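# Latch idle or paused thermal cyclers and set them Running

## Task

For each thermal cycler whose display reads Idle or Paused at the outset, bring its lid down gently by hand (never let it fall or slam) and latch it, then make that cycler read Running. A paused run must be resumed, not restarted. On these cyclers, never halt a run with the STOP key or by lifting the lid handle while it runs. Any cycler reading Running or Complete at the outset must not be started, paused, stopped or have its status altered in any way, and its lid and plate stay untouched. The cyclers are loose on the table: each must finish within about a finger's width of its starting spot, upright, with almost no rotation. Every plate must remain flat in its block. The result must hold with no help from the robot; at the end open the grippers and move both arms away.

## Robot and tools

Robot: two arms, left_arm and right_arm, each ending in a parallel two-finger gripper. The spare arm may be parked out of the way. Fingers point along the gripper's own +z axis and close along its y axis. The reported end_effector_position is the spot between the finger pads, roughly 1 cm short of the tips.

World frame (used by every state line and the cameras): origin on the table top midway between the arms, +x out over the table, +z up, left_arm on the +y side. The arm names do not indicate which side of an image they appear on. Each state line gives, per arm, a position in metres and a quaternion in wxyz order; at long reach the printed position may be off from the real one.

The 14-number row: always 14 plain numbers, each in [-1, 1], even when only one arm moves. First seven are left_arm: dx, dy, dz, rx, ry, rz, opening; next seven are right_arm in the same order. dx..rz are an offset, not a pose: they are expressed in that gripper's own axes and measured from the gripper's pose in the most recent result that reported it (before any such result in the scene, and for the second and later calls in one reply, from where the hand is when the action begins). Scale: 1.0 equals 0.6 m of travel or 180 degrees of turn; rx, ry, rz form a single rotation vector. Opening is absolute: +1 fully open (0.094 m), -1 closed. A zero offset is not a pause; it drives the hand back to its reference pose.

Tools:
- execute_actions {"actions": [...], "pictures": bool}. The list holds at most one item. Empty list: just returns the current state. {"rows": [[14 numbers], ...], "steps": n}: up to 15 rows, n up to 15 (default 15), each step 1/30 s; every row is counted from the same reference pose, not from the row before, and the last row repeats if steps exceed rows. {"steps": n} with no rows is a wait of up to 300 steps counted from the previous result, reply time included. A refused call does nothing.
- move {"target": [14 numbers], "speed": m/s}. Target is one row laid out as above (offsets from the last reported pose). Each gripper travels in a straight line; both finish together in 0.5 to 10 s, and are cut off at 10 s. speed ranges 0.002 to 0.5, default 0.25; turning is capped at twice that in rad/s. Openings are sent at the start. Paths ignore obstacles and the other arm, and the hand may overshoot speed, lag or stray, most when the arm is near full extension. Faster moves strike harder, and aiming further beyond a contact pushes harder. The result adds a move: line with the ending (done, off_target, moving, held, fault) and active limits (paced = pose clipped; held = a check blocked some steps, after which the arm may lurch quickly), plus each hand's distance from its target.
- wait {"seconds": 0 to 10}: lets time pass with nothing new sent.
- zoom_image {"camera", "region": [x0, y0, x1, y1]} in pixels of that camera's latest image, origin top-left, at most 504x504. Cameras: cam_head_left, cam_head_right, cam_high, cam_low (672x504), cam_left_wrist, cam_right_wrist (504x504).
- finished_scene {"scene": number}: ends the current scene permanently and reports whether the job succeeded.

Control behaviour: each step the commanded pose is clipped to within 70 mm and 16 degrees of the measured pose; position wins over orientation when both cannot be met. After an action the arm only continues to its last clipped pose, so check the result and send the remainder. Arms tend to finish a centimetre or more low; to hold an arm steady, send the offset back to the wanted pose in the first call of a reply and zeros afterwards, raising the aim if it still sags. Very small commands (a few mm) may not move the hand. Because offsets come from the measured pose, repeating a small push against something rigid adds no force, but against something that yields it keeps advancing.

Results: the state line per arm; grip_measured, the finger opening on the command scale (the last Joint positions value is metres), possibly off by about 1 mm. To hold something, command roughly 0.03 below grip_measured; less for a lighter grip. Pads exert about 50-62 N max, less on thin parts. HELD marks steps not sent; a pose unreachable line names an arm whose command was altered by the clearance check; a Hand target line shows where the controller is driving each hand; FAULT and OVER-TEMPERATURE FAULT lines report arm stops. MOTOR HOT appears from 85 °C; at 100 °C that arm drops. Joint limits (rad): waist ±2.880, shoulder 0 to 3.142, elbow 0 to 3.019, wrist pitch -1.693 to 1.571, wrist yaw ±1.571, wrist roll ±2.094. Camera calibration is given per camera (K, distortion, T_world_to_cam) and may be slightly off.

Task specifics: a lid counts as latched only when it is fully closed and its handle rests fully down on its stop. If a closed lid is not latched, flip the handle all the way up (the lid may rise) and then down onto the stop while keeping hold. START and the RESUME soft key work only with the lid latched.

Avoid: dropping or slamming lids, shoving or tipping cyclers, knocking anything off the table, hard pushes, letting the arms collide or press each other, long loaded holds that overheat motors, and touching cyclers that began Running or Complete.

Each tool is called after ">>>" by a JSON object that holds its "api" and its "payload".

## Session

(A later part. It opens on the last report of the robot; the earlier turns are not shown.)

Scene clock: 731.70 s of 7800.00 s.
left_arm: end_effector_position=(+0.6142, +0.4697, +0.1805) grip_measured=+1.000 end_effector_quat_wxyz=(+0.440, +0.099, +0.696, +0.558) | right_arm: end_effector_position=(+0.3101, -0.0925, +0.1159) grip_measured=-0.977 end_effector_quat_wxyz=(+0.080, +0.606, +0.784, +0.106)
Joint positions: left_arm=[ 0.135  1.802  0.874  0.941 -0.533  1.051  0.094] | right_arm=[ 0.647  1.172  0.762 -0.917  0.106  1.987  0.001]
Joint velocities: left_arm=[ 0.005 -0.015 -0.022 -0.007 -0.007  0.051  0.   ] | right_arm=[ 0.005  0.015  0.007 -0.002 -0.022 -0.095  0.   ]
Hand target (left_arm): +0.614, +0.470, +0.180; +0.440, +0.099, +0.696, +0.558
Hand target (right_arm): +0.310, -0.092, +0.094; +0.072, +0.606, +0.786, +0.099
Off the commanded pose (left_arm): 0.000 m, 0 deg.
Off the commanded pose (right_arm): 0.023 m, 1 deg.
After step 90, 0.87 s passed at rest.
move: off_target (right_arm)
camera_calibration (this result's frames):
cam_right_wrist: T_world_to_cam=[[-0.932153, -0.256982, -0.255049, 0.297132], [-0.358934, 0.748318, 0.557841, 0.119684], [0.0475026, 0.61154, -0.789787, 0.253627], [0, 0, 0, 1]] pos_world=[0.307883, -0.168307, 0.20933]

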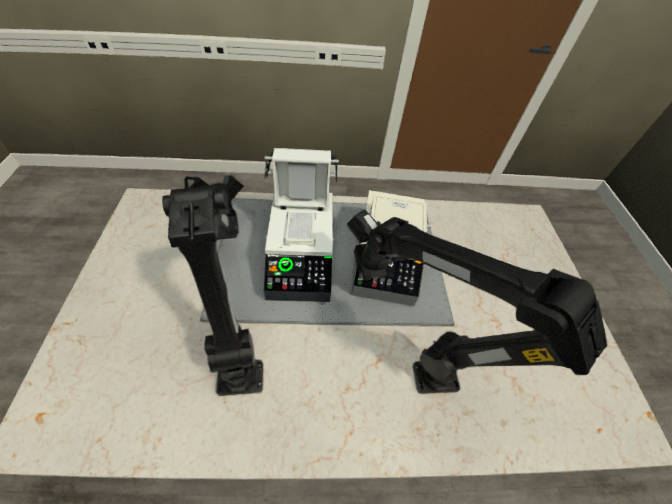

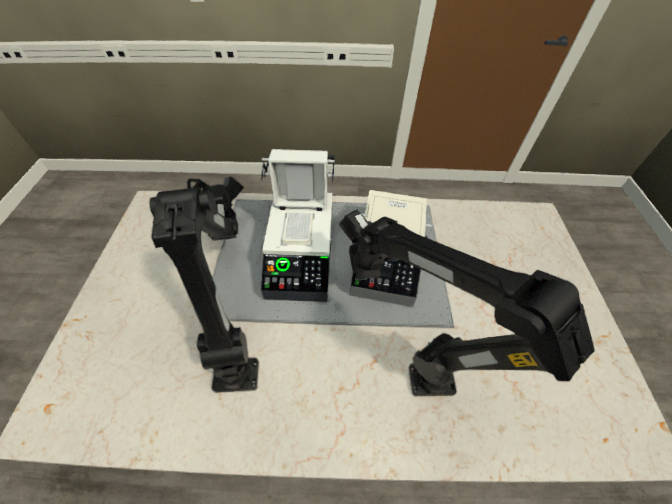

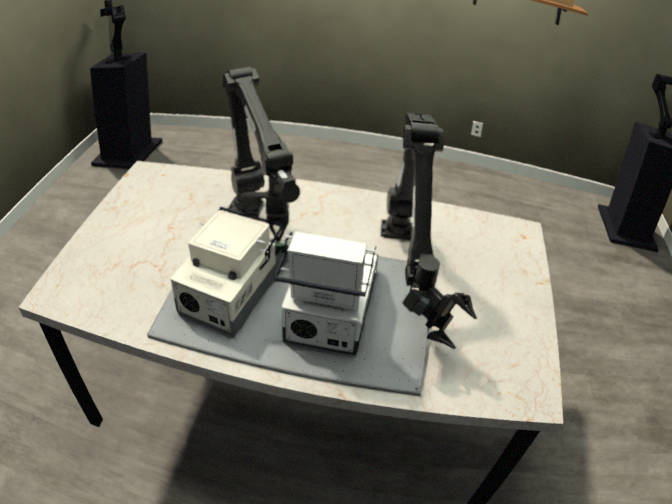

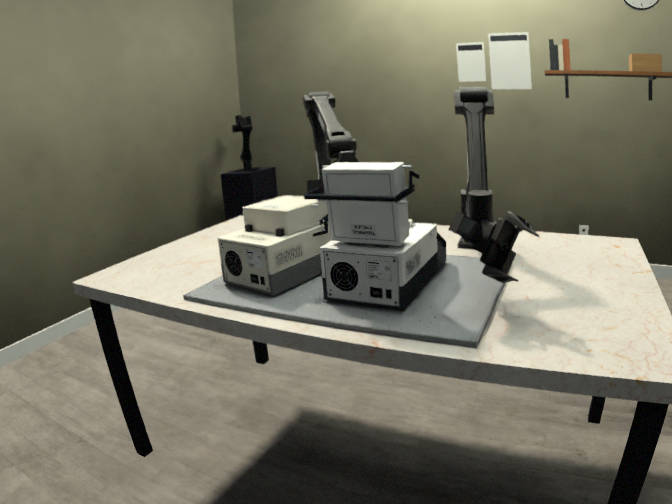

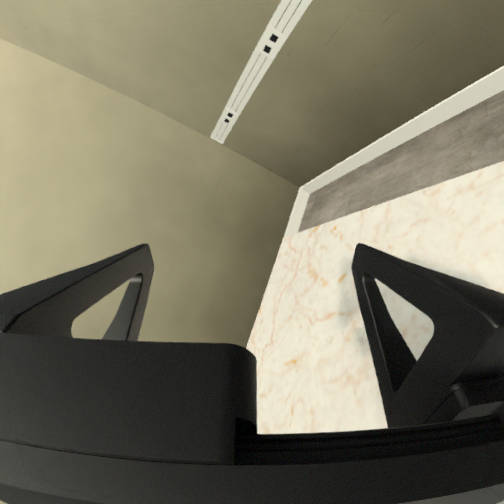

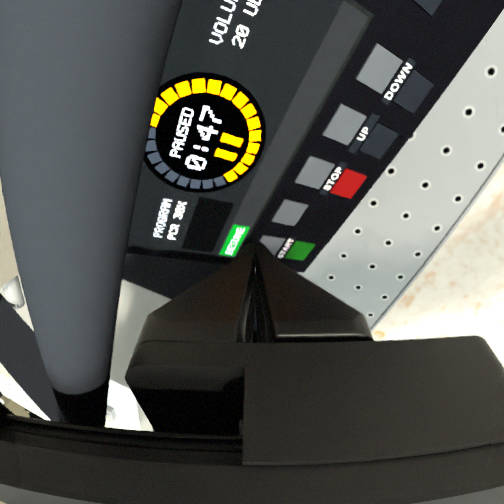

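>>> {"api": "move", "payload": {"target": [0,0,0,0,0,0,1,0,-0.006,-0.025,0,0,0,-1], "speed": 0.015}}

>>> {"api": "move", "payload": {"target": [0,0,0,0,0,0,1,0.004,-0.016,0,0,0,0,-1], "speed": 0.015}}

Scene clock: 740.07 s of 7800.00 s.
left_arm: end_effector_position=(+0.6142, +0.4697, +0.1805) grip_measured=+1.000 end_effector_quat_wxyz=(+0.440, +0.099, +0.696, +0.558) | right_arm: end_effector_position=(+0.3050, -0.0967, +0.1229) grip_measured=-0.977 end_effector_quat_wxyz=(+0.080, +0.606, +0.784, +0.105)
Joint positions: left_arm=[ 0.135  1.802  0.874  0.941 -0.533  1.051  0.094] | right_arm=[ 0.647  1.145  0.762 -0.946  0.108  1.987  0.001]
Joint velocities: left_arm=[-0.015 -0.015  0.027  0.012 -0.022  0.007  0.   ] | right_arm=[-0.005 -0.005  0.007 -0.002 -0.022  0.007 -0.002]
Hand target (left_arm): +0.614, +0.470, +0.180; +0.440, +0.099, +0.696, +0.558
Hand target (right_arm): +0.303, -0.095, +0.129; +0.080, +0.606, +0.784, +0.106
Off the commanded pose (left_arm): 0.000 m, 0 deg.
Off the commanded pose (right_arm): 0.007 m, 0 deg.
After step 90, 4.10 s passed at rest.
move: done
camera_calibration (this result's frames):
cam_right_wrist: T_world_to_cam=[[-0.932153, -0.257939, -0.254084, 0.292916], [-0.358992, 0.749679, 0.555974, 0.11747], [0.0470739, 0.609466, -0.791413, 0.262138], [0, 0, 0, 1]] pos_world=[0.302873, -0.172274, 0.216575]

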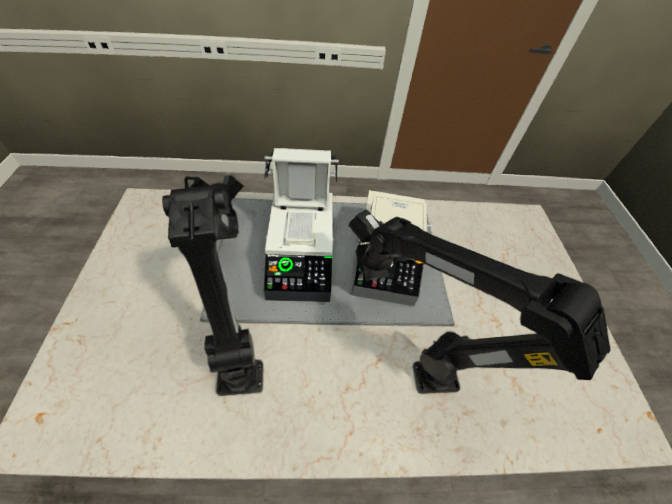

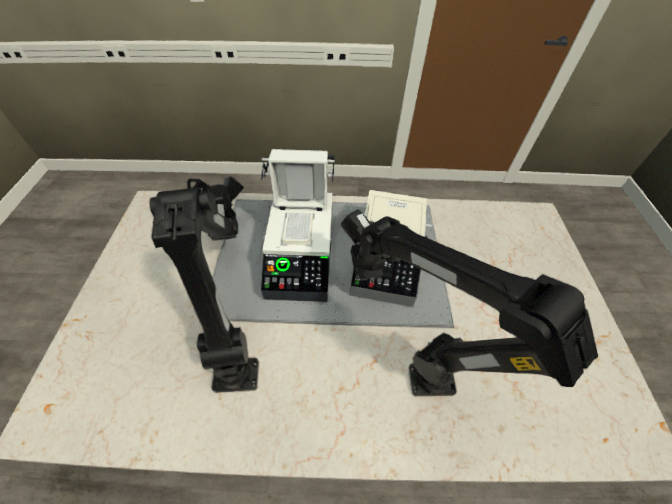

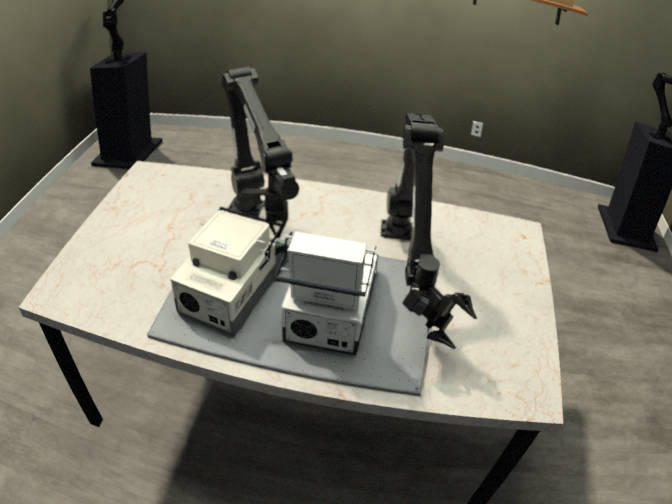

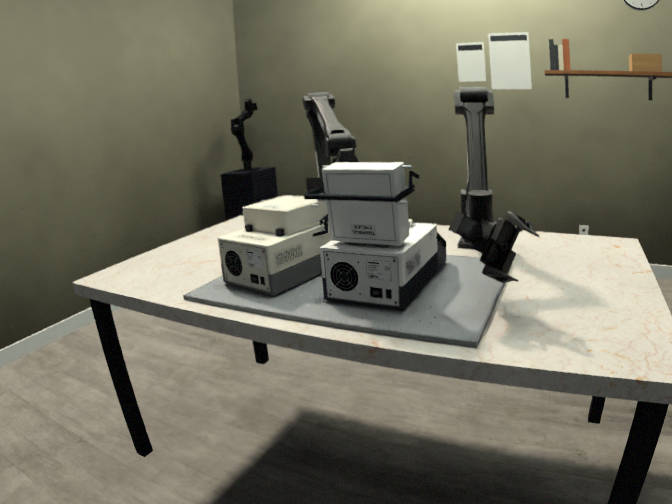

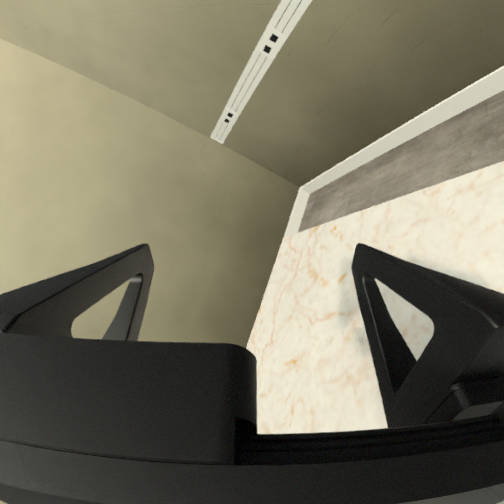

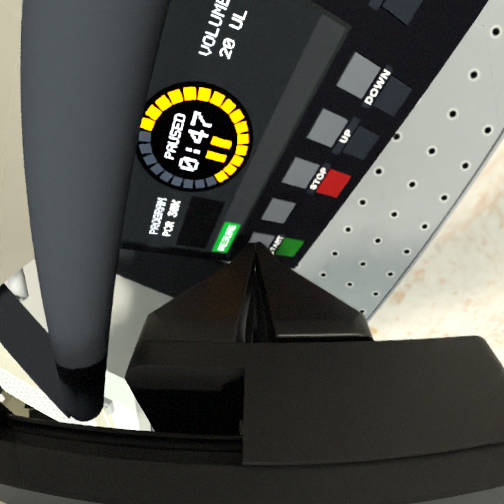

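Scene clock: 740.93 s of 7800.00 s.
left_arm: end_effector_position=(+0.6142, +0.4697, +0.1805) grip_measured=+1.000 end_effector_quat_wxyz=(+0.440, +0.099, +0.696, +0.558) | right_arm: end_effector_position=(+0.2983, -0.0973, +0.1196) grip_measured=-0.977 end_effector_quat_wxyz=(+0.079, +0.603, +0.787, +0.102)
Joint positions: left_arm=[ 0.135  1.802  0.874  0.941 -0.533  1.051  0.094] | right_arm=[ 0.659  1.136  0.747 -0.946  0.109  1.991  0.001]
Joint velocities: left_arm=[ 0.005  0.005 -0.017 -0.032  0.007  0.022  0.   ] | right_arm=[-0.005 -0.015 -0.012  0.002  0.022  0.051 -0.001]
Hand target (left_arm): +0.614, +0.470, +0.180; +0.440, +0.099, +0.696, +0.558
Hand target (right_arm): +0.295, -0.097, +0.120; +0.080, +0.606, +0.785, +0.105
Off the commanded pose (left_arm): 0.000 m, 0 deg.
Off the commanded pose (right_arm): 0.003 m, 1 deg.
move: done
camera_calibration (this result's frames):
cam_right_wrist: T_world_to_cam=[[-0.931086, -0.266165, -0.249471, 0.284051], [-0.362693, 0.748809, 0.554742, 0.118495], [0.0391534, 0.606993, -0.793742, 0.26264], [0, 0, 0, 1]] pos_world=[0.29717, -0.172546, 0.213597]

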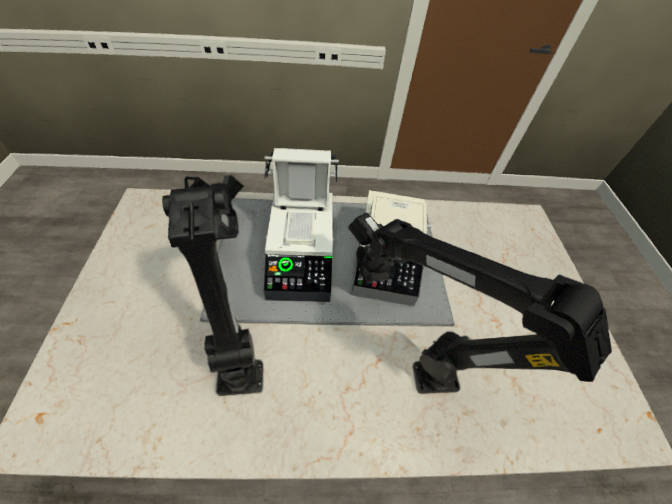

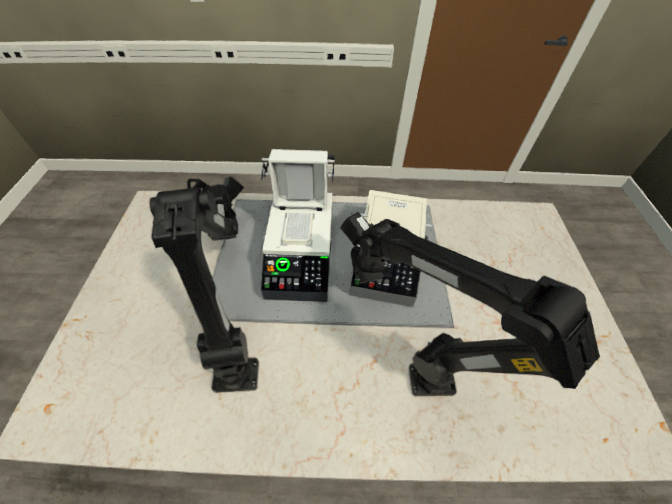

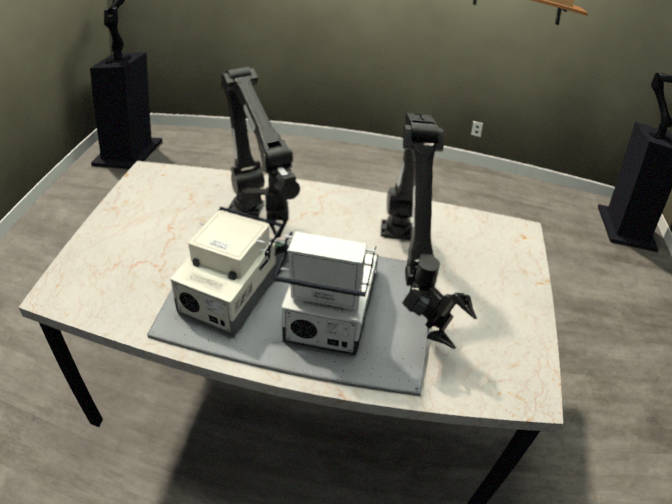

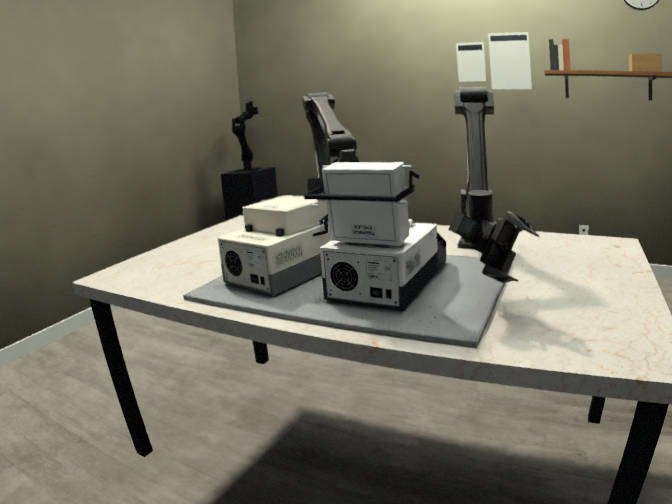

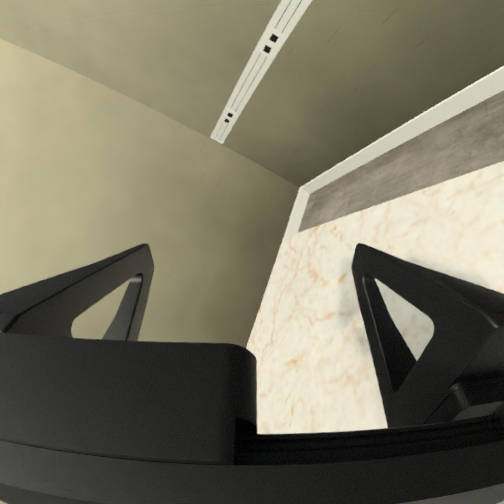

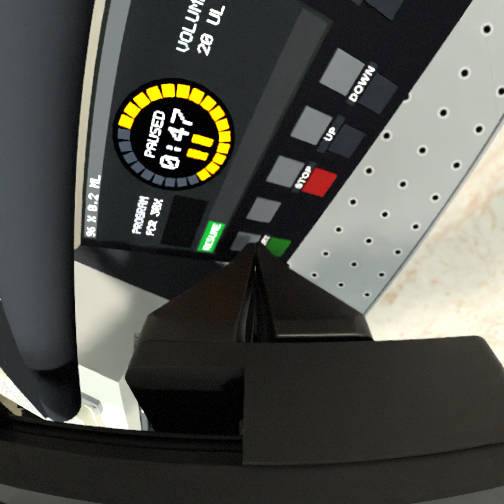

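>>> {"api": "move", "payload": {"target": [0,0,0,0,0,0,1,0.014,0.005,-0.005,0,0,0,-1], "speed": 0.015}}

>>> {"api": "move", "payload": {"target": [0,0,0,0,0,0,1,0.003,-0.006,0.045,0,0,0,-1], "speed": 0.01}}

Scene clock: 747.77 s of 7800.00 s.
left_arm: end_effector_position=(+0.6142, +0.4697, +0.1805) grip_measured=+1.000 end_effector_quat_wxyz=(+0.440, +0.099, +0.696, +0.558) | right_arm: end_effector_position=(+0.2957, -0.0937, +0.1197) grip_measured=-0.977 end_effector_quat_wxyz=(+0.079, +0.600, +0.790, +0.103)
Joint positions: left_arm=[ 0.135  1.802  0.874  0.941 -0.533  1.051  0.094] | right_arm=[ 0.673  1.136  0.747 -0.946  0.111  1.997  0.001]
Joint velocities: left_arm=[-0.005  0.005 -0.017  0.002  0.007 -0.037  0.   ] | right_arm=[-0.005  0.005  0.002  0.002 -0.007 -0.022 -0.001]
Hand target (left_arm): +0.614, +0.470, +0.180; +0.440, +0.099, +0.696, +0.558
Hand target (right_arm): +0.298, -0.089, +0.123; +0.079, +0.603, +0.787, +0.103
Off the commanded pose (left_arm): 0.000 m, 0 deg.
Off the commanded pose (right_arm): 0.007 m, 0 deg.
After step 90, 2.97 s passed at rest.
move: done
camera_calibration (this result's frames):
cam_right_wrist: T_world_to_cam=[[-0.928827, -0.273378, -0.25009, 0.281241], [-0.368874, 0.745722, 0.554826, 0.116359], [0.0348204, 0.607588, -0.793488, 0.261906], [0, 0, 0, 1]] pos_world=[0.295027, -0.169018, 0.213596]

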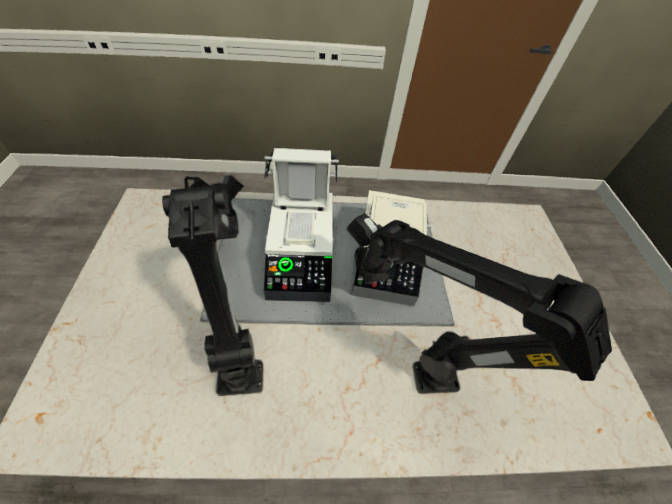

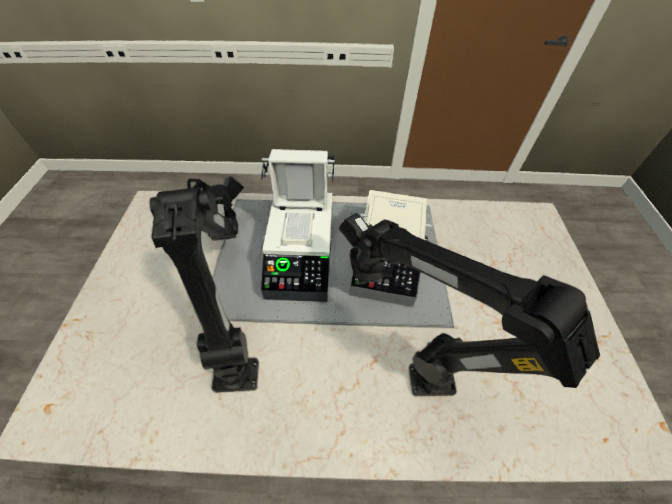

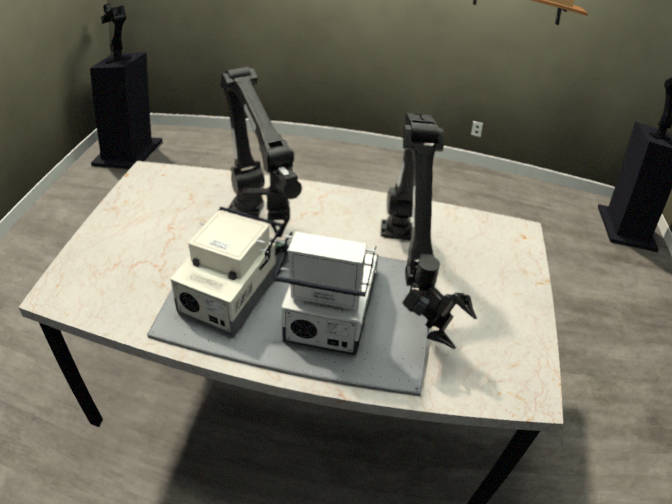

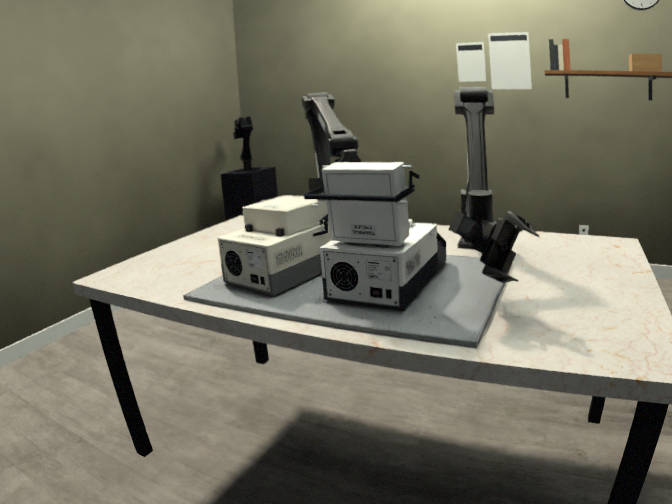

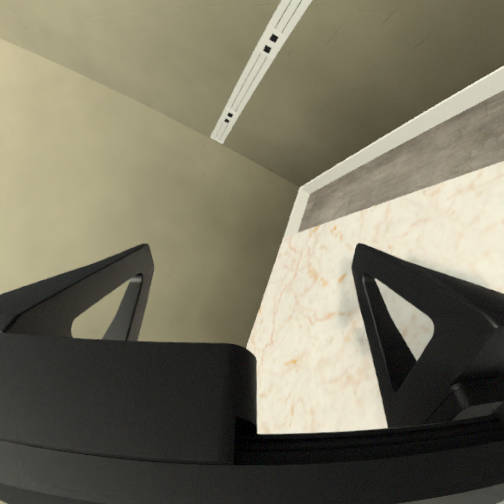

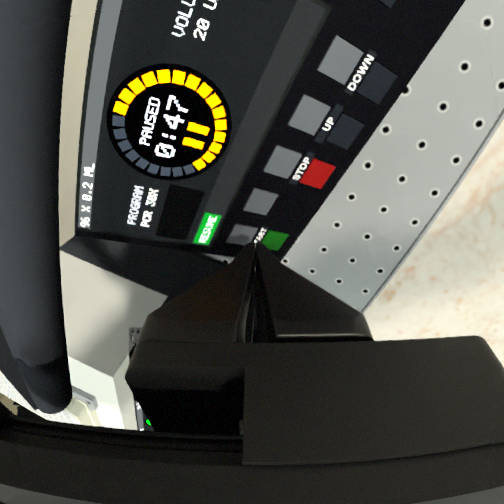

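Scene clock: 750.73 s of 7800.00 s.
left_arm: end_effector_position=(+0.6142, +0.4697, +0.1805) grip_measured=+1.000 end_effector_quat_wxyz=(+0.440, +0.099, +0.696, +0.558) | right_arm: end_effector_position=(+0.2991, -0.0917, +0.1090) grip_measured=-0.977 end_effector_quat_wxyz=(+0.083, +0.601, +0.787, +0.110)
Joint positions: left_arm=[ 0.135  1.802  0.874  0.941 -0.533  1.051  0.094] | right_arm=[ 0.675  1.151  0.725 -0.892  0.117  2.002  0.001]
Joint velocities: left_arm=[-0.005 -0.005  0.007 -0.002 -0.11   0.007  0.   ] | right_arm=[-0.024 -0.005 -0.007  0.007  0.007  0.007  0.001]
Hand target (left_arm): +0.614, +0.470, +0.180; +0.440, +0.099, +0.696, +0.558
Hand target (right_arm): +0.298, -0.091, +0.093; +0.079, +0.600, +0.790, +0.103
Off the commanded pose (left_arm): 0.000 m, 0 deg.
Off the commanded pose (right_arm): 0.016 m, 1 deg.
move: off_target (right_arm)
camera_calibration (this result's frames):
cam_right_wrist: T_world_to_cam=[[-0.926019, -0.267119, -0.266712, 0.28385], [-0.374101, 0.74371, 0.554025, 0.123527], [0.0503662, 0.612815, -0.78862, 0.247386], [0, 0, 0, 1]] pos_world=[0.296602, -0.167648, 0.202363]

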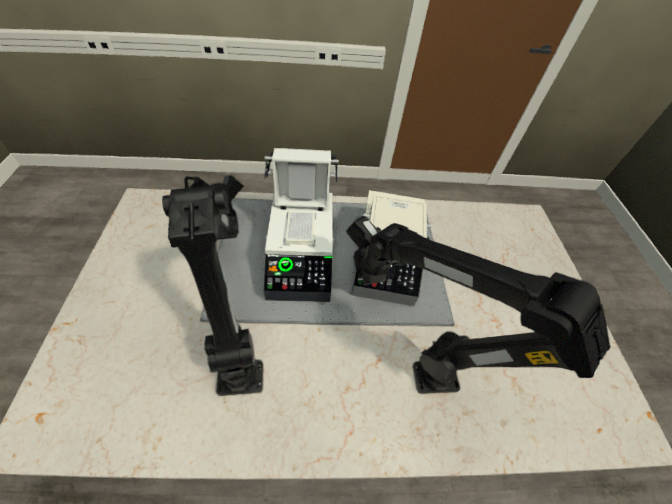

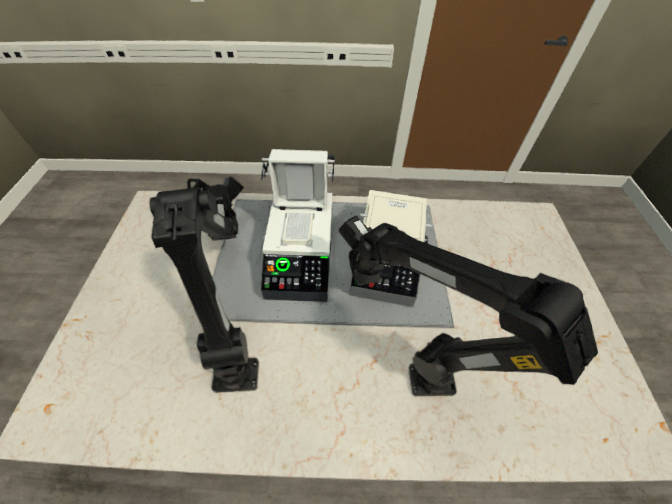

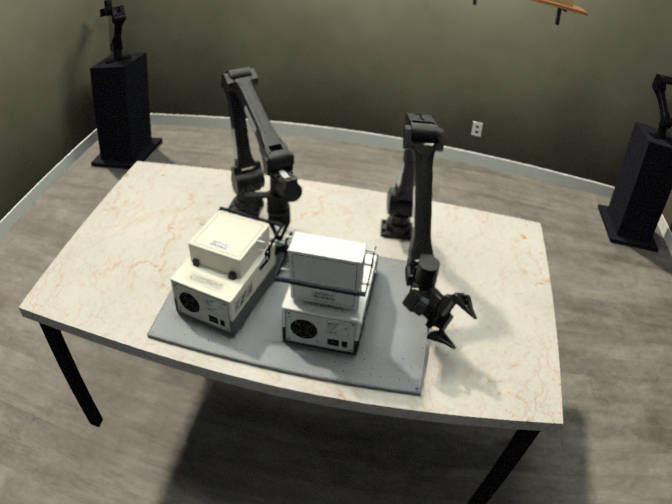

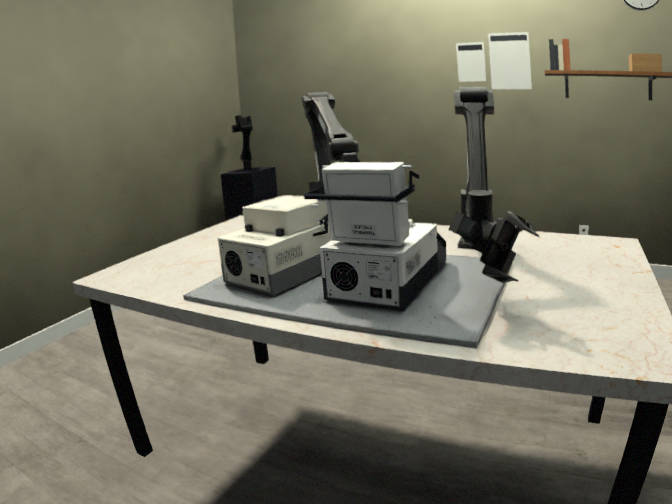

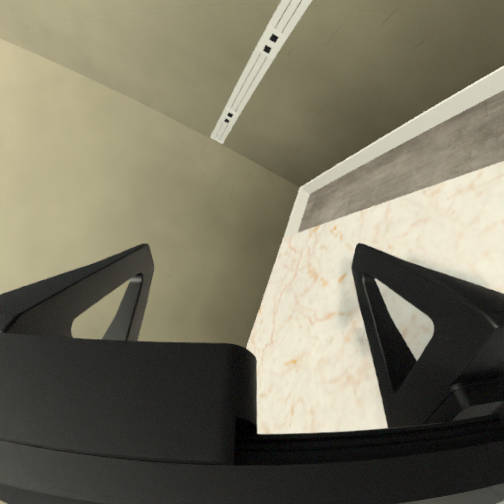

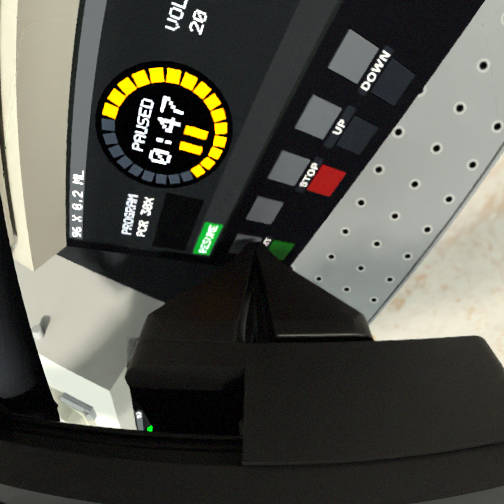

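>>> {"api": "move", "payload": {"target": [0,0,0,0,0,0,1,0.004,0.012,-0.03,0,0,0,-1], "speed": 0.015}}

Scene clock: 759.70 s of 7800.00 s.
left_arm: end_effector_position=(+0.6142, +0.4697, +0.1805) grip_measured=+1.000 end_effector_quat_wxyz=(+0.440, +0.099, +0.696, +0.558) | right_arm: end_effector_position=(+0.2922, -0.0979, +0.1091) grip_measured=-0.977 end_effector_quat_wxyz=(+0.081, +0.602, +0.789, +0.095)
Joint positions: left_arm=[ 0.135  1.802  0.874  0.941 -0.533  1.051  0.094] | right_arm=[ 0.675  1.144  0.725 -0.932  0.118  2.002  0.001]
Joint velocities: left_arm=[-0.015 -0.005  0.012  0.002  0.037 -0.022  0.   ] | right_arm=[-0.015 -0.015  0.017 -0.002  0.051 -0.022 -0.001]
Hand target (left_arm): +0.614, +0.470, +0.180; +0.440, +0.099, +0.696, +0.558
Hand target (right_arm): +0.300, -0.089, +0.128; +0.083, +0.601, +0.787, +0.111
Off the commanded pose (left_arm): 0.000 m, 0 deg.
Off the commanded pose (right_arm): 0.023 m, 2 deg.
After step 90, 4.43 s passed at rest.
move: off_target (right_arm)
camera_calibration (this result's frames):
cam_right_wrist: T_world_to_cam=[[-0.932182, -0.272022, -0.238831, 0.274091], [-0.360593, 0.755692, 0.54672, 0.123463], [0.0317627, 0.595764, -0.802532, 0.256901], [0, 0, 0, 1]] pos_world=[0.291863, -0.171793, 0.204133]

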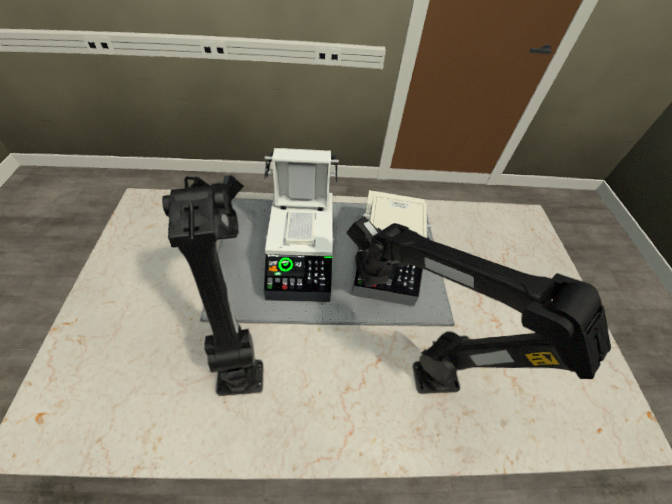

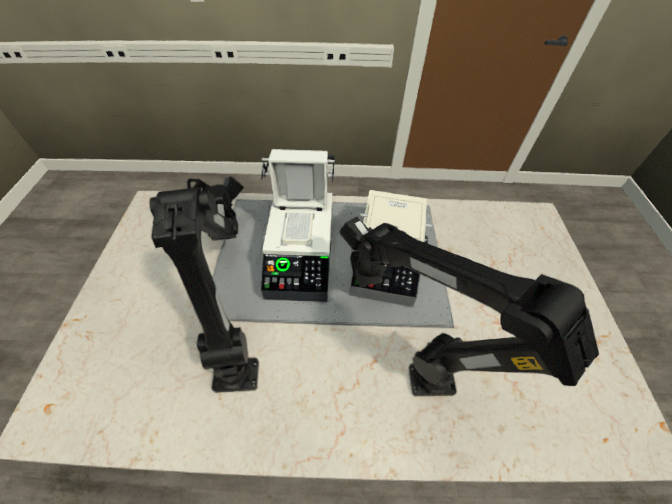

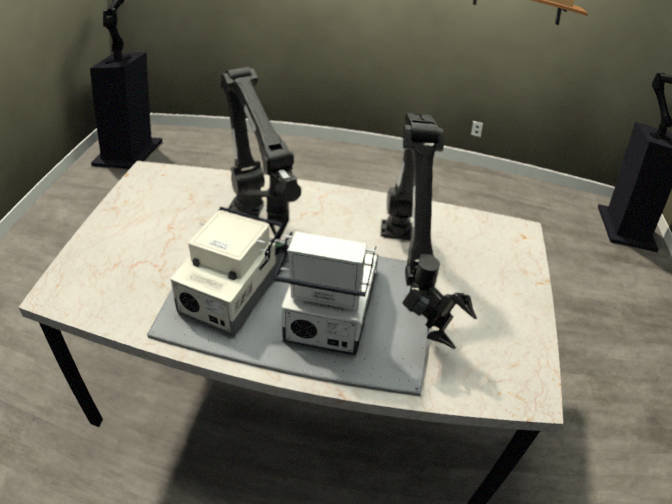

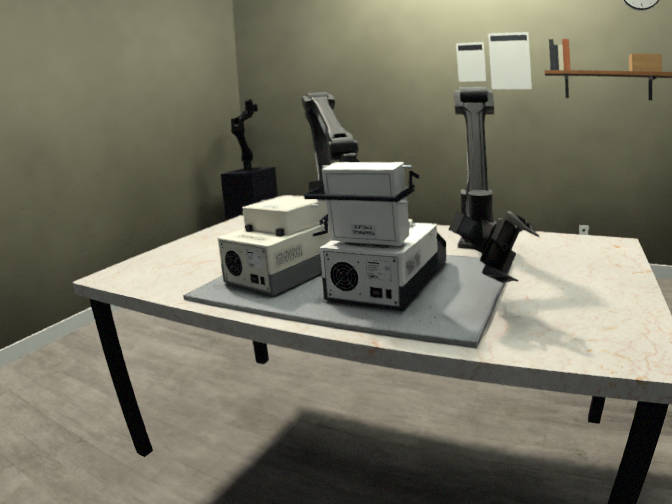

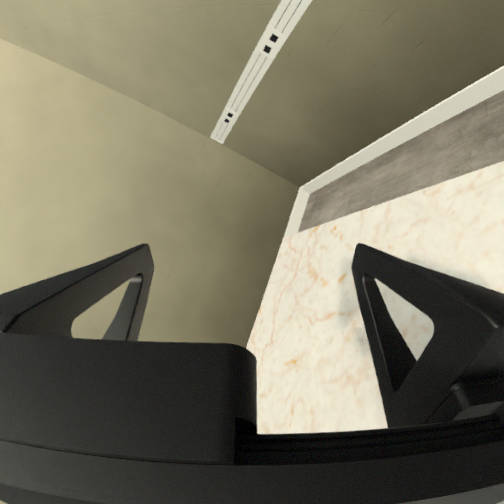

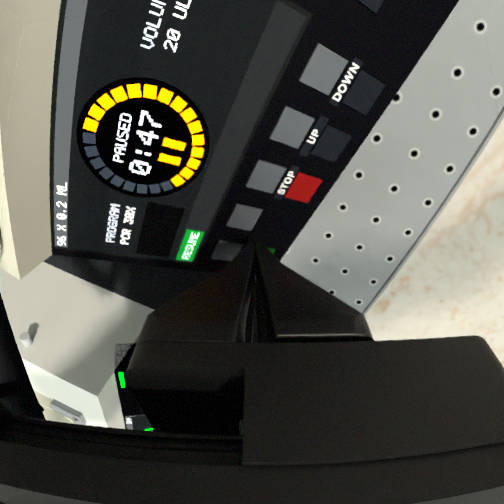

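>>> {"api": "move", "payload": {"target": [0,0,0,0,0,0,1,0,0.035,-0.075,0,0,0,-1], "speed": 0.03}}

Scene clock: 767.57 s of 7800.00 s.
left_arm: end_effector_position=(+0.6142, +0.4697, +0.1805) grip_measured=+1.000 end_effector_quat_wxyz=(+0.440, +0.099, +0.696, +0.558) | right_arm: end_effector_position=(+0.2895, -0.1019, +0.1354) grip_measured=-0.977 end_effector_quat_wxyz=(+0.077, +0.604, +0.790, +0.076)
Joint positions: left_arm=[ 0.135  1.802  0.874  0.941 -0.533  1.051  0.094] | right_arm=[ 0.67   1.123  0.789 -1.054  0.118  2.002  0.001]
Joint velocities: left_arm=[ 0.005 -0.005 -0.017 -0.012 -0.066  0.037  0.   ] | right_arm=[-0.024 -0.005 -0.002 -0.012 -0.095 -0.051 -0.001]
Hand target (left_arm): +0.614, +0.470, +0.180; +0.440, +0.099, +0.696, +0.558
Hand target (right_arm): +0.301, -0.096, +0.158; +0.081, +0.602, +0.789, +0.095
Off the commanded pose (left_arm): 0.000 m, 0 deg.
Off the commanded pose (right_arm): 0.026 m, 2 deg.
After step 90, 2.90 s passed at rest.
move: off_target (right_arm)
camera_calibration (this result's frames):
cam_right_wrist: T_world_to_cam=[[-0.939629, -0.27351, -0.205646, 0.274291], [-0.342011, 0.770384, 0.538086, 0.108528], [0.011254, 0.575934, -0.817419, 0.286421], [0, 0, 0, 1]] pos_world=[0.291626, -0.173546, 0.232136]

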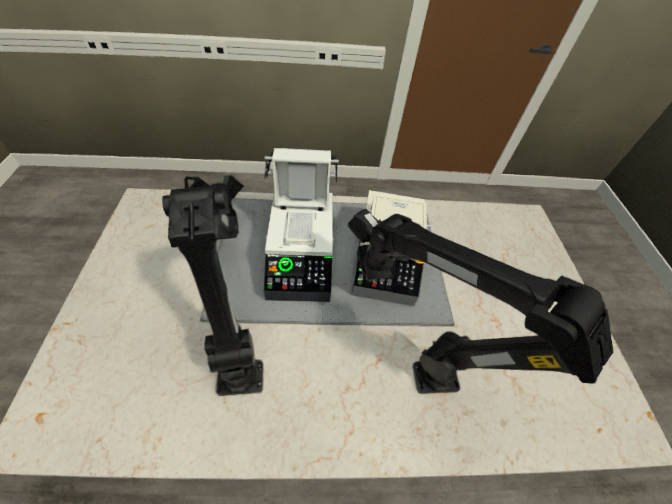

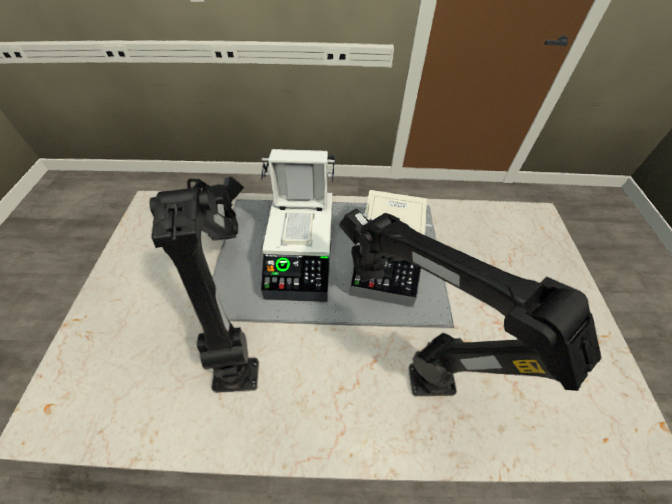

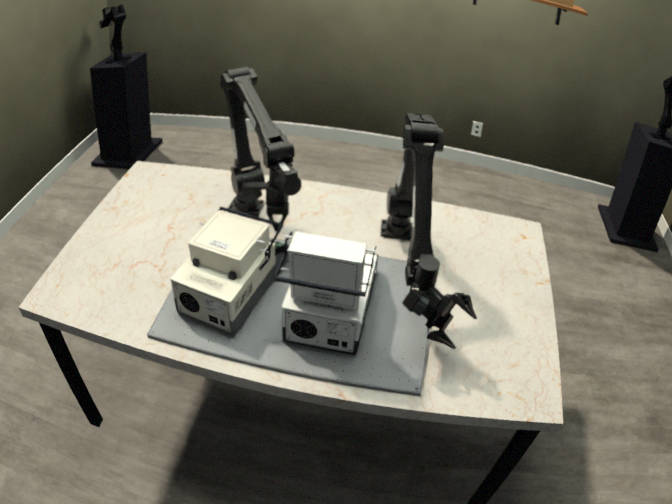

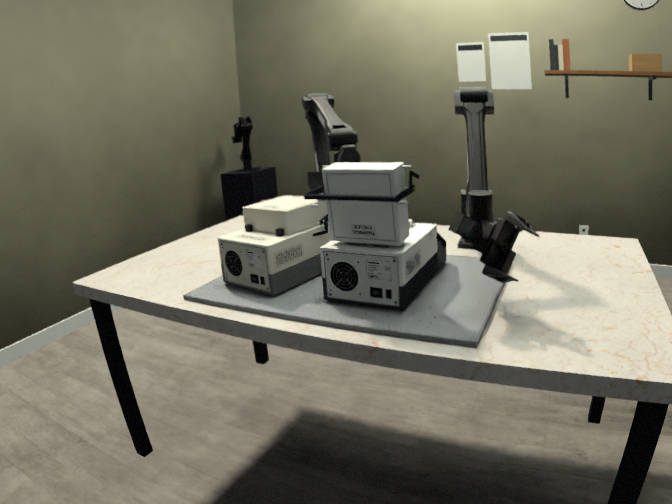

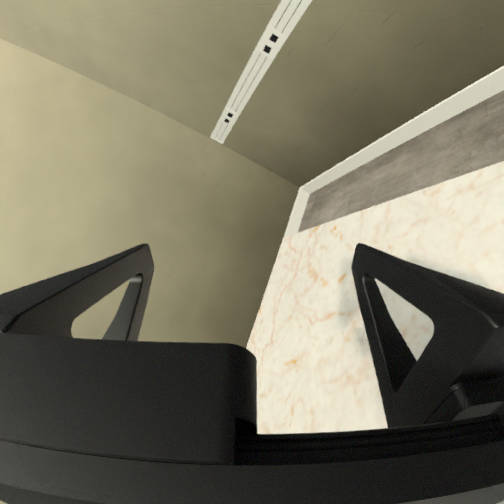

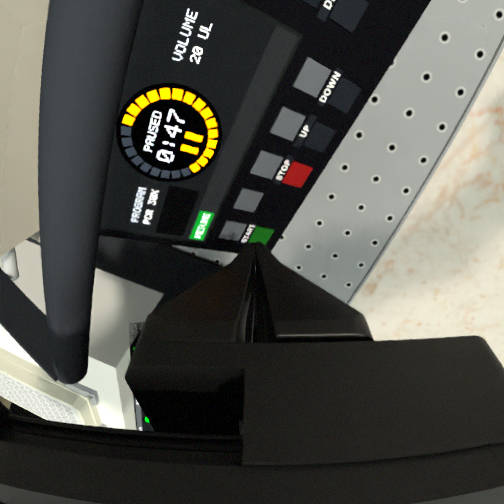

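>>> {"api": "move", "payload": {"target": [0,0,0,0,0,0,1,0.022,0.04,0,0,0,0,-1], "speed": 0.015}}

Scene clock: 773.30 s of 7800.00 s.
left_arm: end_effector_position=(+0.6142, +0.4697, +0.1805) grip_measured=+1.000 end_effector_quat_wxyz=(+0.440, +0.099, +0.696, +0.558) | right_arm: end_effector_position=(+0.2945, -0.0977, +0.1250) grip_measured=-0.977 end_effector_quat_wxyz=(+0.073, +0.604, +0.792, +0.057)
Joint positions: left_arm=[ 0.135  1.802  0.874  0.941 -0.533  1.051  0.094] | right_arm=[ 0.67   1.18   0.807 -1.054  0.118  2.002  0.001]
Joint velocities: left_arm=[-0.015  0.005 -0.002 -0.002  0.022  0.037  0.   ] | right_arm=[ 0.005 -0.005  0.007 -0.017  0.037 -0.081 -0.001]
Hand target (left_arm): +0.614, +0.470, +0.180; +0.440, +0.099, +0.696, +0.558
Hand target (right_arm): +0.308, -0.083, +0.140; +0.077, +0.604, +0.790, +0.077
Off the commanded pose (left_arm): 0.000 m, 0 deg.
Off the commanded pose (right_arm): 0.025 m, 2 deg.
After step 90, 0.70 s passed at rest.
move: off_target (right_arm)
camera_calibration (this result's frames):
cam_right_wrist: T_world_to_cam=[[-0.945243, -0.278315, -0.170458, 0.274772], [-0.326093, 0.784007, 0.528201, 0.110427], [-0.013366, 0.554863, -0.831834, 0.282405], [0, 0, 0, 1]] pos_world=[0.299511, -0.166798, 0.223423]

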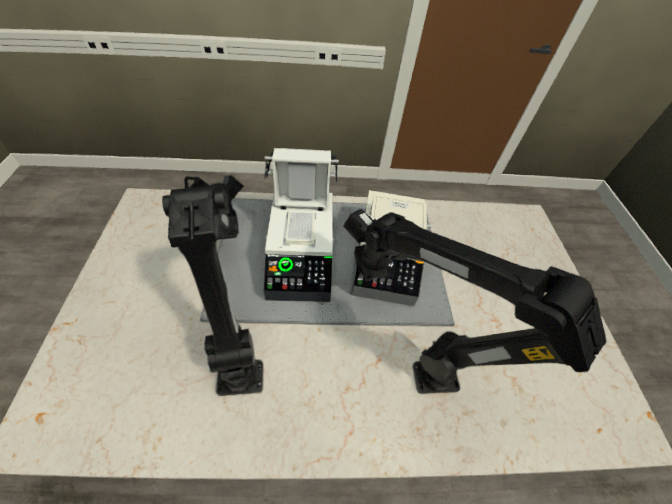

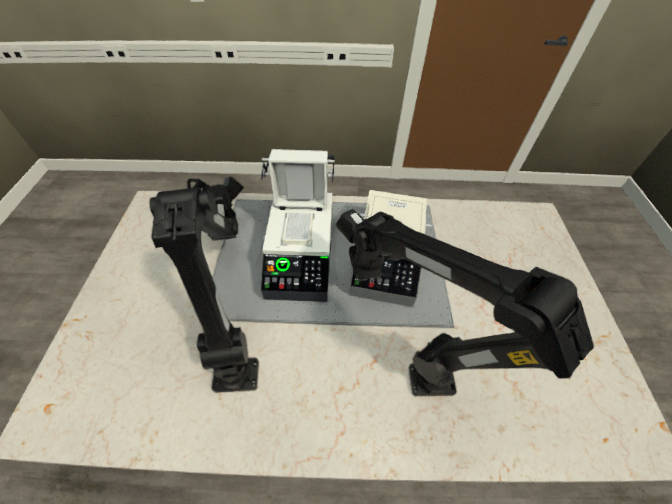

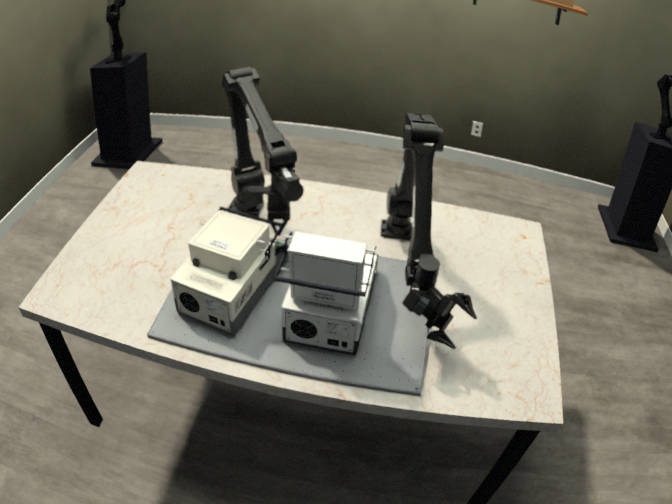

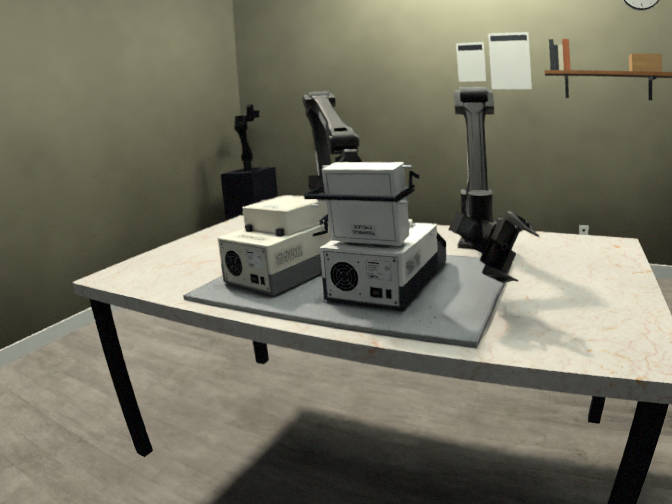

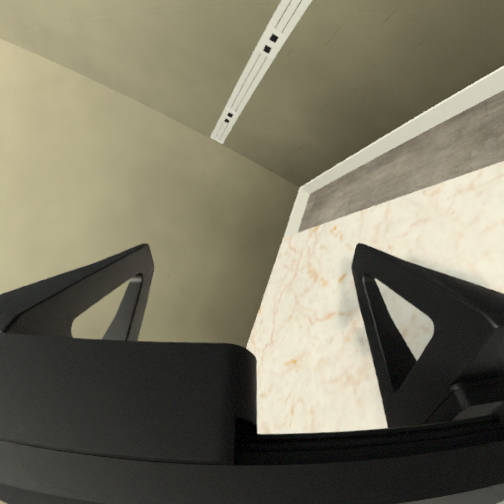

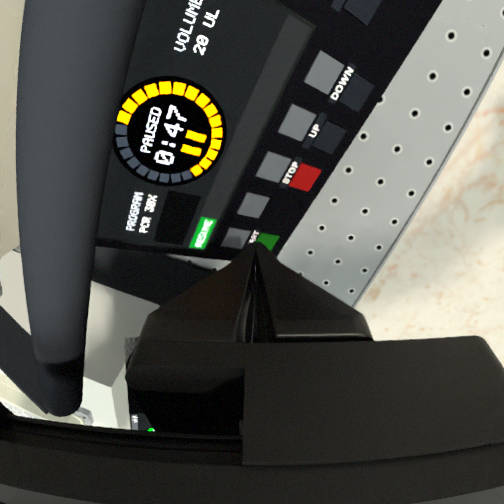

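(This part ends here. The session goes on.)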